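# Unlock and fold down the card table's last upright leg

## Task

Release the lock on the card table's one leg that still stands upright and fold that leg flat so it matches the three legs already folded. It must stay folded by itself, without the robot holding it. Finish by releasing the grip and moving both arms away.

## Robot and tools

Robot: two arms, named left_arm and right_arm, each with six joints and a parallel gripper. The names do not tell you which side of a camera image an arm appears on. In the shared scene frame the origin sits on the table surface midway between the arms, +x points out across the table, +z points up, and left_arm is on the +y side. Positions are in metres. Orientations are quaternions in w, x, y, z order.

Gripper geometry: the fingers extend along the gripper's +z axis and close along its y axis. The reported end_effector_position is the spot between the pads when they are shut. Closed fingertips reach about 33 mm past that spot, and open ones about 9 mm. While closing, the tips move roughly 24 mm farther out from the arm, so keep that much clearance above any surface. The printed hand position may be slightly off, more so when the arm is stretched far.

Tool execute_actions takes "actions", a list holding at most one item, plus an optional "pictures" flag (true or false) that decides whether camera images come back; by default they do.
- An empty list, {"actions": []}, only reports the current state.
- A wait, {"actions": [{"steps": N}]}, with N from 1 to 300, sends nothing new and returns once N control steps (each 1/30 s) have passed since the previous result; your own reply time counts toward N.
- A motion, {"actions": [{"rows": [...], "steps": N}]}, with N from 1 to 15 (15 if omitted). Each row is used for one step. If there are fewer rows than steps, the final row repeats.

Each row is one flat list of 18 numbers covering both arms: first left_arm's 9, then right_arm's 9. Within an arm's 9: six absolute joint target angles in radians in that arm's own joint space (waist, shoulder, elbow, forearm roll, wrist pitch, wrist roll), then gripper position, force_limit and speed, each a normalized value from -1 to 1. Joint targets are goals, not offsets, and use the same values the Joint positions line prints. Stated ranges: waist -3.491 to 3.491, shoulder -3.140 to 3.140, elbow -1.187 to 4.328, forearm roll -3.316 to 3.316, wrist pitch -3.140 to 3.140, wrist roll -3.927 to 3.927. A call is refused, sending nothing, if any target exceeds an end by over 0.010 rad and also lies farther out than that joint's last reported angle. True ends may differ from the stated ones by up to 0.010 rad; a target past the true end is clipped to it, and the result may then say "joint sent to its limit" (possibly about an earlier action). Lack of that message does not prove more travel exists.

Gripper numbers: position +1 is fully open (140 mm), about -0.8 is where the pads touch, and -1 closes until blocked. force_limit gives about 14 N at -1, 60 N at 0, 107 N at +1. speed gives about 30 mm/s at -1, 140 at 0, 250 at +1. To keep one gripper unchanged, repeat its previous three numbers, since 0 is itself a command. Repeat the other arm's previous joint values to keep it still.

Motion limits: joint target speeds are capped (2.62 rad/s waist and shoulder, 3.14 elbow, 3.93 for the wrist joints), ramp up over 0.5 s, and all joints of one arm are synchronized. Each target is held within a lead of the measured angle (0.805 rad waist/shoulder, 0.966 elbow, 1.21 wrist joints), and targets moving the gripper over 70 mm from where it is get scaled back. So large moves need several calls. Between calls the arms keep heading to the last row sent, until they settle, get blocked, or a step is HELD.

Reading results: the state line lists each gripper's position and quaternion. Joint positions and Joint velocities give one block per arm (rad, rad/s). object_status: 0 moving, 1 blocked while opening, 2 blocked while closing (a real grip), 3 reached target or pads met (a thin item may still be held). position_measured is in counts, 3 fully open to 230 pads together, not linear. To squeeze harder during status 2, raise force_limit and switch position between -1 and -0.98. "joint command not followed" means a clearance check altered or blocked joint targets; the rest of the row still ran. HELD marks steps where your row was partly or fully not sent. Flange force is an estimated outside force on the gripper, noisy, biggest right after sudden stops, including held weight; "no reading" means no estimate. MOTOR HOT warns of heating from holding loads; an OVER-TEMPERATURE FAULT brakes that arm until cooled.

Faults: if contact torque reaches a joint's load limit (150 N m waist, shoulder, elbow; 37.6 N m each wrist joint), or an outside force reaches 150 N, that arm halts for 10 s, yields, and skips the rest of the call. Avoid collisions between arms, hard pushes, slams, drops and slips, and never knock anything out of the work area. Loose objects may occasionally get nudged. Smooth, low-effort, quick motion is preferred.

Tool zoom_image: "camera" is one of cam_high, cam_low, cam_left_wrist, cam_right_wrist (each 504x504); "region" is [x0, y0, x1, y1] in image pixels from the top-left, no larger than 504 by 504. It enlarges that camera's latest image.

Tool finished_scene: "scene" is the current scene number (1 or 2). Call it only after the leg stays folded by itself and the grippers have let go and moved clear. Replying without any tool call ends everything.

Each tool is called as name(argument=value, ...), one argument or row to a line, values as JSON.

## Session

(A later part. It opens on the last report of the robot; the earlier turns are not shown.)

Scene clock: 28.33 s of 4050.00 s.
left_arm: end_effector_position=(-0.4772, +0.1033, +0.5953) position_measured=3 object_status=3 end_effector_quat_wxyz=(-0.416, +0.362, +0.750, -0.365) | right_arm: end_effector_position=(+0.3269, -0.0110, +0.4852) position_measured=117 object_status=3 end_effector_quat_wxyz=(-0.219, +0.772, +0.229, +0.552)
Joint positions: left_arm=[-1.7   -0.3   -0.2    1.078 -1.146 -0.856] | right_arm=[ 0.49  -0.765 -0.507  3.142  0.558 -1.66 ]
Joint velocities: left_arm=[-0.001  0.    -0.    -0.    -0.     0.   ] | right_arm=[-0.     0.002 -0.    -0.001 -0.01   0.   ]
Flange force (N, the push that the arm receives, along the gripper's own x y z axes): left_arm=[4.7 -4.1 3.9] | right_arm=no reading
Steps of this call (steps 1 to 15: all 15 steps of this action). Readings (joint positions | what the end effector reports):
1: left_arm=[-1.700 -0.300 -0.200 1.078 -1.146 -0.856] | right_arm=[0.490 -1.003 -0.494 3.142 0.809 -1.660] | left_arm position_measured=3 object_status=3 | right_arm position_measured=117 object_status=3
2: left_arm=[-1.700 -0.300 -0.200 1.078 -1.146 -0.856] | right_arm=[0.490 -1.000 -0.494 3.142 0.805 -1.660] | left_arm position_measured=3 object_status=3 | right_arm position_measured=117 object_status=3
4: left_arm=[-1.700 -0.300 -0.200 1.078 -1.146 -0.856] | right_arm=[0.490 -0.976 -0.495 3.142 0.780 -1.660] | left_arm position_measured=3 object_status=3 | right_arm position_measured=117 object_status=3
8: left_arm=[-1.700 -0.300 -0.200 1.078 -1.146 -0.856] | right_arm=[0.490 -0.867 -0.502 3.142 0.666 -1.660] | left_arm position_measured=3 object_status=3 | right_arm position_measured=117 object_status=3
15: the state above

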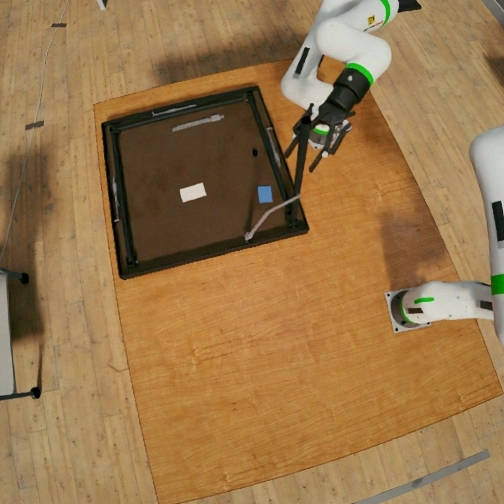

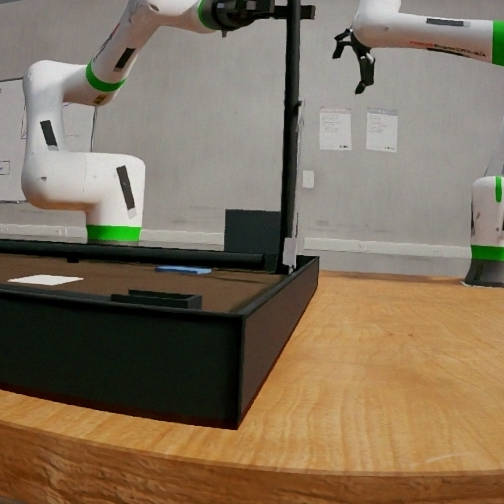

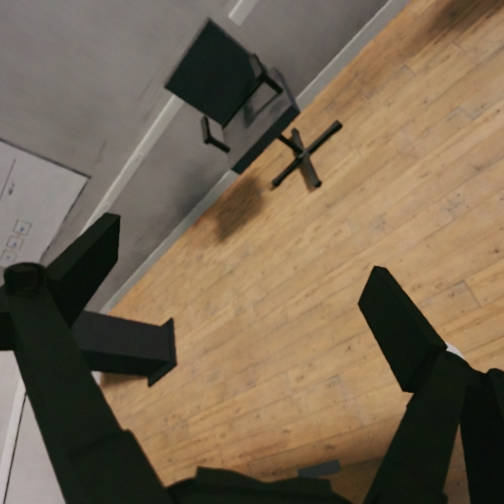

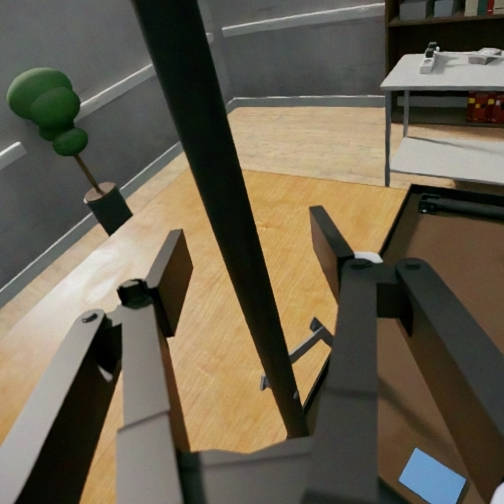

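execute_actions(
  actions=[
    {"rows":[[-1.7,-0.3,-0.2,1.078,-1.146,-0.856,1,0,0,0.5,-0.765,-0.507,3.1416,0.558,-1.66,-1,-0.7,0]]},
  ],
  pictures=false,
)

execute_actions(
  actions=[
    {"steps":5},
  ],
  pictures=false,
)

execute_actions(
  actions=[
    {"rows":[[-1.7,-0.3,-0.2,1.078,-1.146,-0.856,1,0,0,0.352,-0.3,-0.15,3.1416,0.75,-1.79,-1,-0.7,0]]},
  ],
  pictures=false,
)

execute_actions(
  actions=[
    {"steps":6},
  ],
  pictures=false,
)

execute_actions(
  actions=[
    {"rows":[[-1.7,-0.3,-0.2,1.078,-1.146,-0.856,1,0,0,0.267,0.21,0.23,3.1416,0.97,-1.86,-1,-0.7,0]]},
  ],
  pictures=false,
)

execute_actions(
  actions=[
    {"steps":8},
  ],
)

execute_actions(
  actions=[
    {"rows":[[-1.7,-0.3,-0.2,1.078,-1.146,-0.856,1,0,0,0.237,0.58,0.51,3.1416,1.13,-1.88,-1,-0.7,0]]},
  ],
  pictures=false,
)

execute_actions(
  actions=[
    {"rows":[[-1.7,-0.3,-0.2,1.078,-1.146,-0.856,1,0,0,0.235,0.67,0.475,3.1416,1.055,-1.89,-1,-0.7,0]]},
  ],
)

Scene clock: 33.63 s of 4050.00 s.
left_arm: end_effector_position=(-0.4772, +0.1033, +0.5953) position_measured=3 object_status=3 end_effector_quat_wxyz=(-0.416, +0.362, +0.750, -0.365) | right_arm: end_effector_position=(+0.3231, -0.0080, +0.4851) position_measured=196 object_status=0 end_effector_quat_wxyz=(-0.222, +0.770, +0.233, +0.551)
Joint positions: left_arm=[-1.7   -0.3   -0.2    1.078 -1.146 -0.856] | right_arm=[ 0.5   -0.765 -0.507  3.142  0.558 -1.66 ]
Joint velocities: left_arm=[ 0. -0.  0.  0. -0. -0.] | right_arm=[ 0.001 -0.    -0.     0.    -0.    -0.   ]
Flange force (N, the push that the arm receives, along the gripper's own x y z axes): left_arm=[5.5 -0.9 3.0] | right_arm=no reading
Steps of this call (steps 1 to 15: the robot went on to your last target; steps 16 to 90: nothing new was sent; then 1.80 s passed at rest; steps 91 to 105: all 15 steps of this action). Readings (joint positions | what the end effector reports):
91: left_arm=[-1.700 -0.300 -0.200 1.078 -1.146 -0.856] | right_arm=[0.490 -0.765 -0.507 3.142 0.558 -1.660] | left_arm position_measured=3 object_status=3 | right_arm position_measured=117 object_status=0
92: left_arm=[-1.700 -0.300 -0.200 1.078 -1.146 -0.856] | right_arm=[0.493 -0.765 -0.507 3.142 0.558 -1.660] | left_arm position_measured=3 object_status=3 | right_arm position_measured=120 object_status=0
94: left_arm=[-1.700 -0.300 -0.200 1.078 -1.146 -0.856] | right_arm=[0.499 -0.765 -0.507 3.142 0.558 -1.660] | left_arm position_measured=3 object_status=3 | right_arm position_measured=135 object_status=0
98: left_arm=[-1.700 -0.300 -0.200 1.078 -1.146 -0.856] | right_arm=[0.500 -0.765 -0.507 3.142 0.558 -1.660] | left_arm position_measured=3 object_status=3 | right_arm position_measured=166 object_status=0
105: the state above

Scene clock: 33.80 s of 4050.00 s.
left_arm: end_effector_position=(-0.4772, +0.1033, +0.5953) position_measured=3 object_status=3 end_effector_quat_wxyz=(-0.416, +0.362, +0.750, -0.365) | right_arm: end_effector_position=(+0.3231, -0.0080, +0.4852) position_measured=196 object_status=2 end_effector_quat_wxyz=(-0.222, +0.770, +0.233, +0.551)
Joint positions: left_arm=[-1.7   -0.3   -0.2    1.078 -1.146 -0.856] | right_arm=[ 0.5   -0.765 -0.507  3.142  0.558 -1.66 ]
Joint velocities: left_arm=[ 0.001  0.    -0.    -0.     0.    -0.   ] | right_arm=[-0.     0.    -0.     0.     0.    -0.001]
Flange force (N, the push that the arm receives, along the gripper's own x y z axes): left_arm=[5.7 1.1 3.9] | right_arm=no reading
Steps of this call (steps 1 to 5: the robot went on to your last target). Readings (joint positions | what the end effector reports):
1: left_arm=[-1.700 -0.300 -0.200 1.078 -1.146 -0.856] | right_arm=[0.500 -0.765 -0.507 3.142 0.558 -1.660] | left_arm position_measured=3 object_status=3 | right_arm position_measured=196 object_status=0
2: left_arm=[-1.700 -0.300 -0.200 1.078 -1.146 -0.856] | right_arm=[0.500 -0.765 -0.507 3.142 0.558 -1.660] | left_arm position_measured=3 object_status=3 | right_arm position_measured=196 object_status=2
4: left_arm=[-1.700 -0.300 -0.200 1.078 -1.146 -0.856] | right_arm=[0.500 -0.765 -0.507 3.142 0.558 -1.660] | left_arm position_measured=3 object_status=3 | right_arm position_measured=196 object_status=2
5: the state above

Scene clock: 34.30 s of 4050.00 s.
left_arm: end_effector_position=(-0.4772, +0.1033, +0.5953) position_measured=3 object_status=3 end_effector_quat_wxyz=(-0.416, +0.362, +0.750, -0.365) | right_arm: end_effector_position=(+0.4525, +0.0082, +0.4542) position_measured=196 object_status=2 end_effector_quat_wxyz=(-0.181, +0.855, +0.158, +0.459)
Joint positions: left_arm=[-1.7   -0.3   -0.2    1.078 -1.146 -0.856] | right_arm=[ 0.382 -0.394 -0.222  3.142  0.711 -1.764]
Joint velocities: left_arm=[ 0.002 -0.     0.    -0.     0.    -0.001] | right_arm=[-0.281  0.882  0.672 -0.     0.366 -0.245]
Flange force (N, the push that the arm receives, along the gripper's own x y z axes): left_arm=[4.8 -1.0 1.3] | right_arm=[44.7 23.0 -15.1]
Steps of this call (steps 1 to 15: all 15 steps of this action). Readings (joint positions | what the end effector reports):
1: left_arm=[-1.700 -0.300 -0.200 1.078 -1.146 -0.856] | right_arm=[0.500 -0.765 -0.507 3.142 0.558 -1.660] | left_arm position_measured=3 object_status=3 | right_arm position_measured=196 object_status=2
2: left_arm=[-1.700 -0.300 -0.200 1.078 -1.146 -0.856] | right_arm=[0.499 -0.761 -0.504 3.142 0.559 -1.661] | left_arm position_measured=3 object_status=3 | right_arm position_measured=196 object_status=2
4: left_arm=[-1.700 -0.300 -0.200 1.078 -1.146 -0.856] | right_arm=[0.491 -0.738 -0.486 3.142 0.569 -1.668] | left_arm position_measured=3 object_status=3 | right_arm position_measured=196 object_status=2
8: left_arm=[-1.700 -0.300 -0.200 1.078 -1.146 -0.856] | right_arm=[0.455 -0.623 -0.397 3.142 0.615 -1.700] | left_arm position_measured=3 object_status=3 | right_arm position_measured=196 object_status=2
15: the state above

Scene clock: 34.50 s of 4050.00 s.
left_arm: end_effector_position=(-0.4772, +0.1033, +0.5953) position_measured=3 object_status=3 end_effector_quat_wxyz=(-0.416, +0.362, +0.750, -0.365) | right_arm: end_effector_position=(+0.4870, +0.0086, +0.4396) position_measured=196 object_status=2 end_effector_quat_wxyz=(-0.170, +0.874, +0.136, +0.434)
Joint positions: left_arm=[-1.7   -0.3   -0.2    1.078 -1.146 -0.856] | right_arm=[ 0.352 -0.301 -0.151  3.142  0.75  -1.79 ]
Joint velocities: left_arm=[ 0.  0. -0. -0. -0.  0.] | right_arm=[-0.006  0.023  0.02   0.002  0.015 -0.008]
Flange force (N, the push that the arm receives, along the gripper's own x y z axes): left_arm=[6.5 -4.9 6.4] | right_arm=[46.8 13.4 2.2]
Steps of this call (steps 1 to 6: the robot went on to your last target). Readings (joint positions | what the end effector reports):
1: left_arm=[-1.700 -0.300 -0.200 1.078 -1.146 -0.856] | right_arm=[0.373 -0.366 -0.201 3.142 0.722 -1.771] | left_arm position_measured=3 object_status=3 | right_arm position_measured=196 object_status=2
2: left_arm=[-1.700 -0.300 -0.200 1.078 -1.146 -0.856] | right_arm=[0.365 -0.343 -0.183 3.142 0.732 -1.778] | left_arm position_measured=3 object_status=3 | right_arm position_measured=196 object_status=2
4: left_arm=[-1.700 -0.300 -0.200 1.078 -1.146 -0.856] | right_arm=[0.355 -0.311 -0.159 3.142 0.746 -1.787] | left_arm position_measured=3 object_status=3 | right_arm position_measured=196 object_status=2
6: the state above

Scene clock: 35.00 s of 4050.00 s.
left_arm: end_effector_position=(-0.4772, +0.1033, +0.5953) position_measured=3 object_status=3 end_effector_quat_wxyz=(-0.416, +0.362, +0.750, -0.365) | right_arm: end_effector_position=(+0.5938, +0.0222, +0.3510) position_measured=196 object_status=2 end_effector_quat_wxyz=(-0.127, +0.931, +0.093, +0.329)
Joint positions: left_arm=[-1.7   -0.3   -0.2    1.078 -1.146 -0.856] | right_arm=[ 0.292  0.063  0.12   3.142  0.907 -1.84 ]
Joint velocities: left_arm=[-0.    -0.    -0.    -0.001 -0.     0.   ] | right_arm=[-0.15   0.914  0.681  0.     0.39  -0.125]
Flange force (N, the push that the arm receives, along the gripper's own x y z axes): left_arm=[4.2 -2.3 0.6] | right_arm=[20.3 8.1 -6.1]
Steps of this call (steps 1 to 15: all 15 steps of this action). Readings (joint positions | what the end effector reports):
1: left_arm=[-1.700 -0.300 -0.200 1.078 -1.146 -0.856] | right_arm=[0.352 -0.300 -0.150 3.142 0.750 -1.790] | left_arm position_measured=3 object_status=3 | right_arm position_measured=196 object_status=2
2: left_arm=[-1.700 -0.300 -0.200 1.078 -1.146 -0.856] | right_arm=[0.351 -0.297 -0.147 3.142 0.752 -1.790] | left_arm position_measured=3 object_status=3 | right_arm position_measured=196 object_status=2
4: left_arm=[-1.700 -0.300 -0.200 1.078 -1.146 -0.856] | right_arm=[0.347 -0.273 -0.129 3.142 0.762 -1.794] | left_arm position_measured=3 object_status=3 | right_arm position_measured=196 object_status=2
8: left_arm=[-1.700 -0.300 -0.200 1.078 -1.146 -0.856] | right_arm=[0.329 -0.159 -0.045 3.142 0.810 -1.809] | left_arm position_measured=3 object_status=3 | right_arm position_measured=196 object_status=2
15: the state above

Scene clock: 35.27 s of 4050.00 s.
left_arm: end_effector_position=(-0.4772, +0.1033, +0.5953) position_measured=3 object_status=3 end_effector_quat_wxyz=(-0.416, +0.362, +0.750, -0.365) | right_arm: end_effector_position=(+0.6328, +0.0224, +0.3046) position_measured=196 object_status=2 end_effector_quat_wxyz=(-0.109, +0.949, +0.073, +0.285)
Joint positions: left_arm=[-1.7   -0.3   -0.2    1.078 -1.146 -0.856] | right_arm=[ 0.267  0.21   0.23   3.141  0.97  -1.86 ]
Joint velocities: left_arm=[-0.001 -0.    -0.    -0.     0.    -0.   ] | right_arm=[-0.002  0.007  0.015 -0.001  0.015 -0.003]
Flange force (N, the push that the arm receives, along the gripper's own x y z axes): left_arm=[5.3 -3.3 1.5] | right_arm=[23.4 -16.2 17.8]
Steps of this call (steps 1 to 8: the robot went on to your last target). Readings (joint positions | what the end effector reports):
1: left_arm=[-1.700 -0.300 -0.200 1.078 -1.146 -0.856] | right_arm=[0.286 0.094 0.143 3.142 0.920 -1.844] | left_arm position_measured=3 object_status=3 | right_arm position_measured=196 object_status=2
2: left_arm=[-1.700 -0.300 -0.200 1.078 -1.146 -0.856] | right_arm=[0.282 0.124 0.166 3.142 0.933 -1.848] | left_arm position_measured=3 object_status=3 | right_arm position_measured=196 object_status=2
4: left_arm=[-1.700 -0.300 -0.200 1.078 -1.146 -0.856] | right_arm=[0.273 0.173 0.202 3.142 0.953 -1.855] | left_arm position_measured=3 object_status=3 | right_arm position_measured=196 object_status=2
8: the state above

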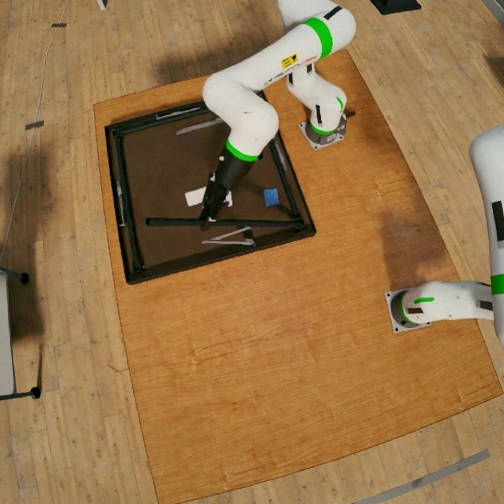

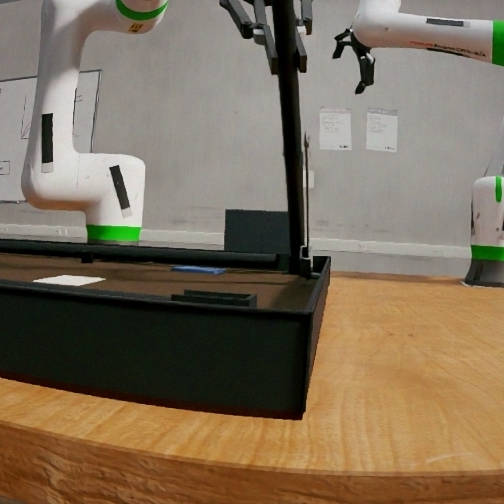

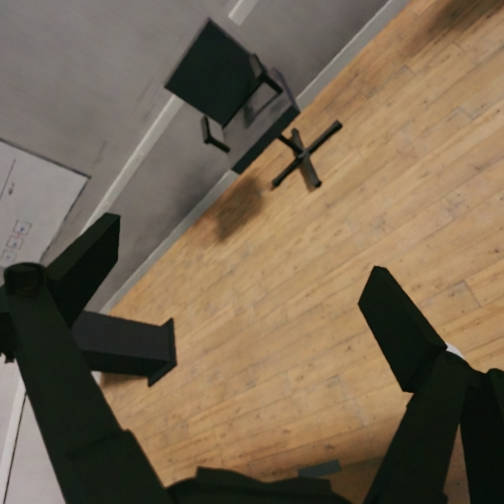

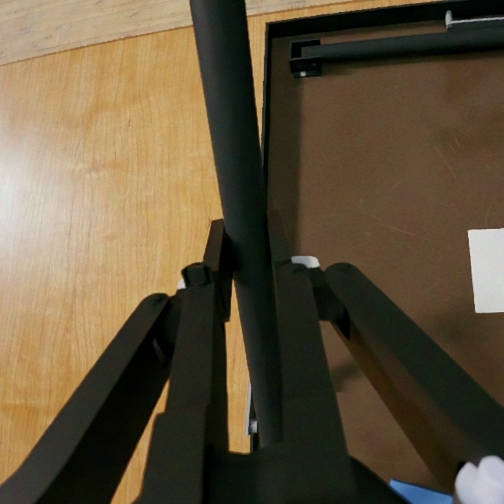

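Scene clock: 35.77 s of 4050.00 s.
left_arm: end_effector_position=(-0.4772, +0.1033, +0.5953) position_measured=3 object_status=3 end_effector_quat_wxyz=(-0.416, +0.362, +0.750, -0.365) | right_arm: end_effector_position=(+0.6956, +0.0285, +0.1794) position_measured=196 object_status=2 end_effector_quat_wxyz=(-0.069, +0.979, +0.053, +0.183)
Joint positions: left_arm=[-1.7   -0.3   -0.2    1.078 -1.146 -0.856] | right_arm=[ 0.24   0.546  0.484  3.142  1.115 -1.878]
Joint velocities: left_arm=[ 0.     0.     0.     0.001  0.    -0.   ] | right_arm=[-0.042  0.561  0.425 -0.001  0.243 -0.03 ]
Flange force (N, the push that the arm receives, along the gripper's own x y z axes): left_arm=[5.9 -1.3 2.2] | right_arm=[4.6 -1.1 16.1]
Steps of this call (steps 1 to 15: all 15 steps of this action). Readings (joint positions | what the end effector reports):
1: left_arm=[-1.700 -0.300 -0.200 1.078 -1.146 -0.856] | right_arm=[0.267 0.210 0.230 3.141 0.970 -1.860] | left_arm position_measured=3 object_status=3 | right_arm position_measured=196 object_status=2
2: left_arm=[-1.700 -0.300 -0.200 1.078 -1.146 -0.856] | right_arm=[0.267 0.213 0.233 3.141 0.972 -1.860] | left_arm position_measured=3 object_status=3 | right_arm position_measured=196 object_status=2
4: left_arm=[-1.700 -0.300 -0.200 1.078 -1.146 -0.856] | right_arm=[0.265 0.237 0.251 3.141 0.982 -1.862] | left_arm position_measured=3 object_status=3 | right_arm position_measured=196 object_status=2
8: left_arm=[-1.700 -0.300 -0.200 1.078 -1.146 -0.856] | right_arm=[0.256 0.348 0.334 3.142 1.030 -1.867] | left_arm position_measured=3 object_status=3 | right_arm position_measured=196 object_status=2
15: the state above

Scene clock: 36.27 s of 4050.00 s.
left_arm: end_effector_position=(-0.4772, +0.1033, +0.5953) position_measured=3 object_status=3 end_effector_quat_wxyz=(-0.416, +0.362, +0.750, -0.365) | right_arm: end_effector_position=(+0.7071, +0.0293, +0.0848) position_measured=196 object_status=2 end_effector_quat_wxyz=(-0.057, +0.986, +0.045, +0.149)
Joint positions: left_arm=[-1.7   -0.3   -0.2    1.078 -1.146 -0.856] | right_arm=[ 0.235  0.67   0.475  3.142  1.055 -1.89 ]
Joint velocities: left_arm=[-0.002 -0.     0.001 -0.    -0.    -0.   ] | right_arm=[-0.     0.002 -0.     0.001 -0.001 -0.001]
Flange force (N, the push that the arm receives, along the gripper's own x y z axes): left_arm=[5.8 -3.2 2.9] | right_arm=[2.6 -2.3 -0.1]
Steps of this call (steps 1 to 15: all 15 steps of this action). Readings (joint positions | what the end effector reports):
1: left_arm=[-1.700 -0.300 -0.200 1.078 -1.146 -0.856] | right_arm=[0.239 0.562 0.496 3.142 1.123 -1.879] | left_arm position_measured=3 object_status=3 | right_arm position_measured=196 object_status=2
2: left_arm=[-1.700 -0.300 -0.200 1.078 -1.146 -0.856] | right_arm=[0.238 0.578 0.504 3.142 1.125 -1.880] | left_arm position_measured=3 object_status=3 | right_arm position_measured=196 object_status=2
4: left_arm=[-1.700 -0.300 -0.200 1.078 -1.146 -0.856] | right_arm=[0.236 0.616 0.502 3.142 1.109 -1.884] | left_arm position_measured=3 object_status=3 | right_arm position_measured=196 object_status=2
8: left_arm=[-1.700 -0.300 -0.200 1.078 -1.146 -0.856] | right_arm=[0.235 0.667 0.476 3.142 1.058 -1.890] | left_arm position_measured=3 object_status=3 | right_arm position_measured=196 object_status=2
15: the state above

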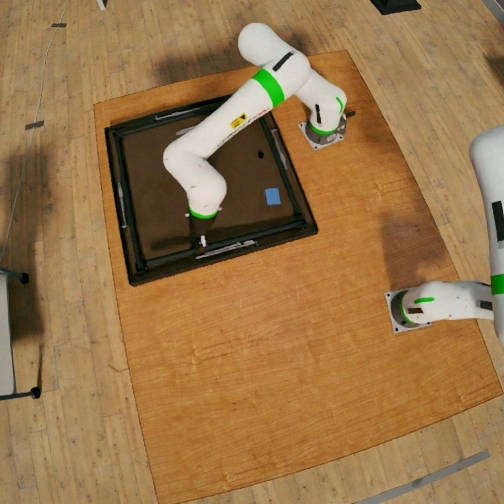

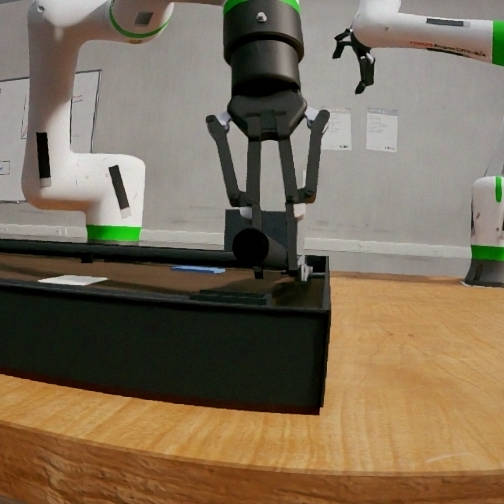

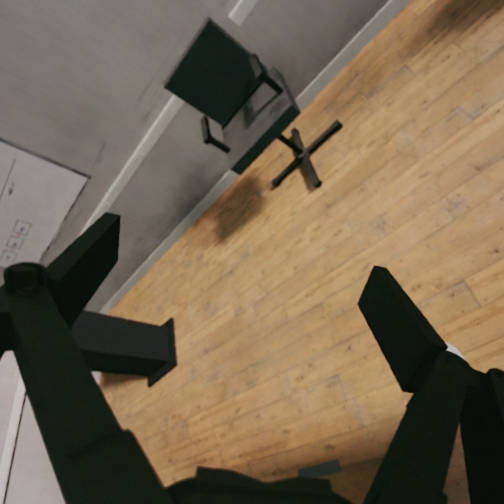

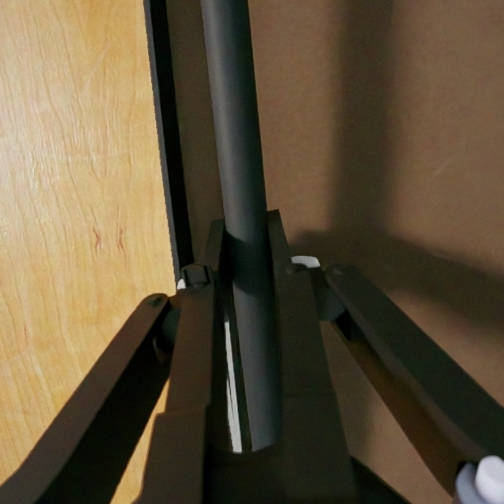

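execute_actions(
  actions=[
    {"rows":[[-1.7,-0.3,-0.2,1.078,-1.146,-0.856,1,0,0,0.235,0.7,0.468,3.1416,1.018,-1.89,-1,-0.7,0]],"steps":10},
  ],
  pictures=false,
)

execute_actions(
  actions=[
    {"rows":[[-1.7,-0.3,-0.2,1.078,-1.146,-0.856,1,0,0,0.235,0.7,0.468,3.1416,1.018,-1.89,-0.46,-0.7,-1]]},
  ],
  pictures=false,
)

execute_actions(
  actions=[
    {"rows":[[-1.7,-0.3,-0.2,1.078,-1.146,-0.856,1,0,0,0.237,0.58,0.51,3.1416,1.13,-1.88,-0.46,-0.7,-1]]},
  ],
  pictures=false,
)

execute_actions(
  actions=[
    {"rows":[[-1.7,-0.3,-0.2,1.078,-1.146,-0.856,1,0,0,0,-0.2,0.2,3.1416,1.6,-1.88,-0.46,-0.7,-1]]},
  ],
  pictures=false,
)

execute_actions(
  actions=[
    {"steps":25},
  ],
)

Scene clock: 39.17 s of 4050.00 s.
left_arm: end_effector_position=(-0.4772, +0.1033, +0.5953) position_measured=3 object_status=3 end_effector_quat_wxyz=(-0.416, +0.362, +0.750, -0.365) | right_arm: end_effector_position=(+0.7131, +0.0318, +0.0618) position_measured=196 object_status=2 end_effector_quat_wxyz=(-0.057, +0.986, +0.045, +0.150)
Joint positions: left_arm=[-1.7   -0.3   -0.2    1.078 -1.146 -0.856] | right_arm=[ 0.235  0.7    0.468  3.142  1.018 -1.89 ]
Joint velocities: left_arm=[ 0.001 -0.    -0.     0.    -0.     0.   ] | right_arm=[ 0.001  0.002 -0.001 -0.    -0.001 -0.   ]
Flange force (N, the push that the arm receives, along the gripper's own x y z axes): left_arm=[5.9 -1.0 4.1] | right_arm=[-2.7 7.9 -43.0]
Steps of this call (steps 1 to 15: the robot went on to your last target; steps 16 to 77: nothing new was sent; steps 78 to 87: all 10 steps of this action). Readings (joint positions | what the end effector reports):
78: left_arm=[-1.700 -0.300 -0.200 1.078 -1.146 -0.856] | right_arm=[0.235 0.670 0.475 3.142 1.055 -1.890] | left_arm position_measured=3 object_status=3 | right_arm position_measured=196 object_status=2
79: left_arm=[-1.700 -0.300 -0.200 1.078 -1.146 -0.856] | right_arm=[0.235 0.673 0.474 3.142 1.052 -1.890] | left_arm position_measured=3 object_status=3 | right_arm position_measured=196 object_status=2
81: left_arm=[-1.700 -0.300 -0.200 1.078 -1.146 -0.856] | right_arm=[0.235 0.691 0.470 3.142 1.030 -1.890] | left_arm position_measured=3 object_status=3 | right_arm position_measured=196 object_status=2
85: left_arm=[-1.700 -0.300 -0.200 1.078 -1.146 -0.856] | right_arm=[0.235 0.699 0.468 3.142 1.018 -1.890] | left_arm position_measured=3 object_status=3 | right_arm position_measured=196 object_status=2
87: the state above

Scene clock: 39.67 s of 4050.00 s.
left_arm: end_effector_position=(-0.4772, +0.1033, +0.5953) position_measured=3 object_status=3 end_effector_quat_wxyz=(-0.416, +0.362, +0.750, -0.365) | right_arm: end_effector_position=(+0.7129, +0.0319, +0.0614) position_measured=187 object_status=3 end_effector_quat_wxyz=(-0.057, +0.986, +0.045, +0.149)
Joint positions: left_arm=[-1.7   -0.3   -0.2    1.078 -1.146 -0.856] | right_arm=[ 0.235  0.7    0.468  3.141  1.018 -1.89 ]
Joint velocities: left_arm=[-0.001 -0.    -0.001 -0.001 -0.     0.   ] | right_arm=[-0.002 -0.001 -0.    -0.001 -0.001  0.   ]
Flange force (N, the push that the arm receives, along the gripper's own x y z axes): left_arm=[5.1 -3.8 1.2] | right_arm=[5.6 -9.2 -35.7]
Steps of this call (steps 1 to 15: all 15 steps of this action). Readings (joint positions | what the end effector reports):
1: left_arm=[-1.700 -0.300 -0.200 1.078 -1.146 -0.856] | right_arm=[0.235 0.700 0.468 3.142 1.018 -1.890] | left_arm position_measured=3 object_status=3 | right_arm position_measured=196 object_status=0
2: left_arm=[-1.700 -0.300 -0.200 1.078 -1.146 -0.856] | right_arm=[0.235 0.700 0.468 3.142 1.018 -1.890] | left_arm position_measured=3 object_status=3 | right_arm position_measured=196 object_status=0
4: left_arm=[-1.700 -0.300 -0.200 1.078 -1.146 -0.856] | right_arm=[0.235 0.700 0.468 3.142 1.018 -1.890] | left_arm position_measured=3 object_status=3 | right_arm position_measured=192 object_status=0
8: left_arm=[-1.700 -0.300 -0.200 1.078 -1.146 -0.856] | right_arm=[0.235 0.700 0.468 3.141 1.018 -1.890] | left_arm position_measured=3 object_status=3 | right_arm position_measured=187 object_status=0
15: the state above

Scene clock: 40.17 s of 4050.00 s.
left_arm: end_effector_position=(-0.4772, +0.1033, +0.5953) position_measured=3 object_status=3 end_effector_quat_wxyz=(-0.416, +0.362, +0.750, -0.365) | right_arm: end_effector_position=(+0.7007, +0.0282, +0.1653) position_measured=187 object_status=3 end_effector_quat_wxyz=(-0.065, +0.982, +0.051, +0.172)
Joint positions: left_arm=[-1.7   -0.3   -0.2    1.078 -1.146 -0.856] | right_arm=[ 0.237  0.58   0.51   3.142  1.13  -1.88 ]
Joint velocities: left_arm=[-0.     0.    -0.    -0.001  0.    -0.   ] | right_arm=[-0.002 -0.003  0.002  0.001  0.001  0.   ]
Flange force (N, the push that the arm receives, along the gripper's own x y z axes): left_arm=[6.1 -1.5 4.1] | right_arm=[4.9 -4.5 -0.1]
Steps of this call (steps 1 to 15: all 15 steps of this action). Readings (joint positions | what the end effector reports):
1: left_arm=[-1.700 -0.300 -0.200 1.078 -1.146 -0.856] | right_arm=[0.235 0.700 0.468 3.141 1.018 -1.890] | left_arm position_measured=3 object_status=3 | right_arm position_measured=187 object_status=3
2: left_arm=[-1.700 -0.300 -0.200 1.078 -1.146 -0.856] | right_arm=[0.235 0.697 0.469 3.142 1.021 -1.890] | left_arm position_measured=3 object_status=3 | right_arm position_measured=187 object_status=3
4: left_arm=[-1.700 -0.300 -0.200 1.078 -1.146 -0.856] | right_arm=[0.235 0.674 0.477 3.142 1.043 -1.888] | left_arm position_measured=3 object_status=3 | right_arm position_measured=187 object_status=3
8: left_arm=[-1.700 -0.300 -0.200 1.078 -1.146 -0.856] | right_arm=[0.237 0.601 0.502 3.142 1.110 -1.882] | left_arm position_measured=3 object_status=3 | right_arm position_measured=187 object_status=3
15: the state above

Scene clock: 40.67 s of 4050.00 s.
left_arm: end_effector_position=(-0.4772, +0.1033, +0.5953) position_measured=3 object_status=3 end_effector_quat_wxyz=(-0.416, +0.362, +0.750, -0.365) | right_arm: end_effector_position=(+0.6325, -0.0673, +0.2914) position_measured=187 object_status=3 end_effector_quat_wxyz=(-0.057, +0.983, +0.007, +0.175)
Joint positions: left_arm=[-1.7   -0.3   -0.2    1.078 -1.146 -0.856] | right_arm=[ 0.148  0.288  0.394  3.142  1.306 -1.88 ]
Joint velocities: left_arm=[ 0.001 -0.     0.     0.001  0.     0.   ] | right_arm=[-0.22  -0.727 -0.288 -0.002  0.437  0.   ]
Flange force (N, the push that the arm receives, along the gripper's own x y z axes): left_arm=[4.8 -4.7 3.6] | right_arm=[5.5 -6.9 -0.6]
Steps of this call (steps 1 to 15: all 15 steps of this action). Readings (joint positions | what the end effector reports):
1: left_arm=[-1.700 -0.300 -0.200 1.078 -1.146 -0.856] | right_arm=[0.237 0.580 0.510 3.142 1.130 -1.880] | left_arm position_measured=3 object_status=3 | right_arm position_measured=187 object_status=3
2: left_arm=[-1.700 -0.300 -0.200 1.078 -1.146 -0.856] | right_arm=[0.236 0.577 0.509 3.142 1.132 -1.880] | left_arm position_measured=3 object_status=3 | right_arm position_measured=187 object_status=3
4: left_arm=[-1.700 -0.300 -0.200 1.078 -1.146 -0.856] | right_arm=[0.229 0.553 0.499 3.142 1.146 -1.880] | left_arm position_measured=3 object_status=3 | right_arm position_measured=187 object_status=3
8: left_arm=[-1.700 -0.300 -0.200 1.078 -1.146 -0.856] | right_arm=[0.200 0.457 0.461 3.142 1.204 -1.880] | left_arm position_measured=3 object_status=3 | right_arm position_measured=187 object_status=3
15: the state above

Scene clock: 41.50 s of 4050.00 s.
left_arm: end_effector_position=(-0.4772, +0.1033, +0.5953) position_measured=3 object_status=3 end_effector_quat_wxyz=(-0.416, +0.362, +0.750, -0.365) | right_arm: end_effector_position=(+0.4502, -0.1993, +0.4219) position_measured=187 object_status=3 end_effector_quat_wxyz=(-0.044, +0.981, -0.065, +0.179)
Joint positions: left_arm=[-1.7   -0.3   -0.2    1.078 -1.146 -0.856] | right_arm=[ 0.    -0.2    0.2    3.142  1.6   -1.88 ]
Joint velocities: left_arm=[ 0.002  0.     0.     0.     0.    -0.001] | right_arm=[-0.    -0.003 -0.    -0.     0.001 -0.   ]
Flange force (N, the push that the arm receives, along the gripper's own x y z axes): left_arm=[5.6 -1.2 3.7] | right_arm=[-1.3 -3.5 0.1]
Steps of this call (steps 1 to 25: the robot went on to your last target). Readings (joint positions | what the end effector reports):
1: left_arm=[-1.700 -0.300 -0.200 1.078 -1.146 -0.856] | right_arm=[0.141 0.263 0.384 3.142 1.321 -1.880] | left_arm position_measured=3 object_status=3 | right_arm position_measured=187 object_status=3
2: left_arm=[-1.700 -0.300 -0.200 1.078 -1.146 -0.856] | right_arm=[0.133 0.238 0.374 3.142 1.336 -1.880] | left_arm position_measured=3 object_status=3 | right_arm position_measured=187 object_status=3
4: left_arm=[-1.700 -0.300 -0.200 1.078 -1.146 -0.856] | right_arm=[0.118 0.189 0.354 3.142 1.366 -1.880] | left_arm position_measured=3 object_status=3 | right_arm position_measured=187 object_status=3
8: left_arm=[-1.700 -0.300 -0.200 1.078 -1.146 -0.856] | right_arm=[0.088 0.088 0.314 3.142 1.427 -1.880] | left_arm position_measured=3 object_status=3 | right_arm position_measured=187 object_status=3
25: the state above

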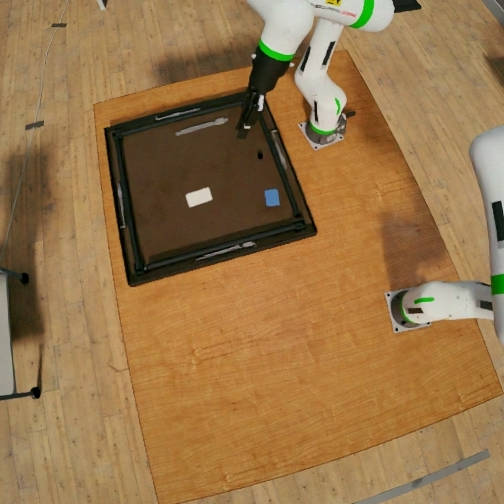

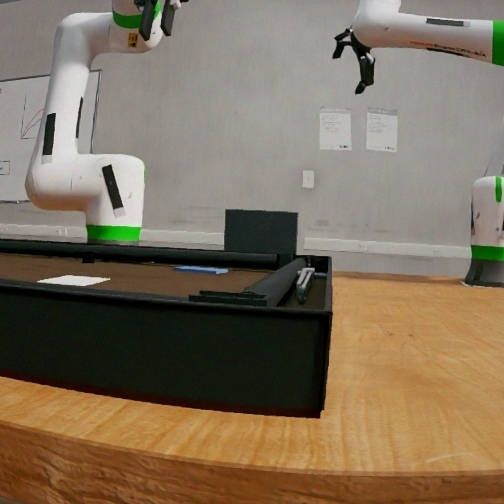

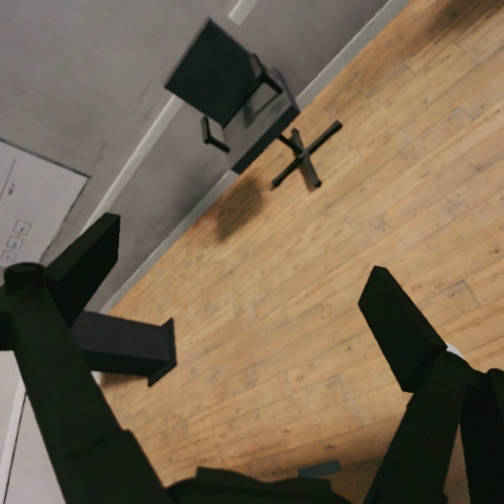

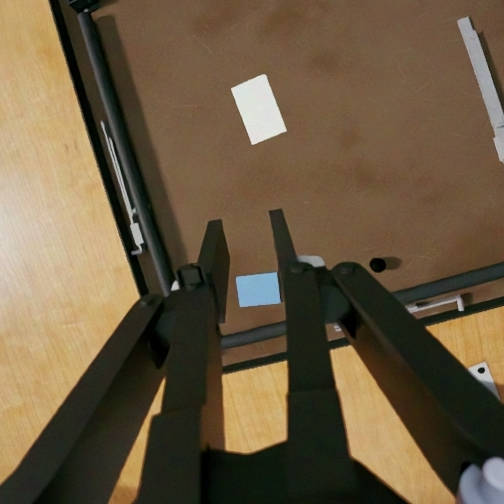

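finished_scene(
  scene=2,
)

The scene is finished: the task was done.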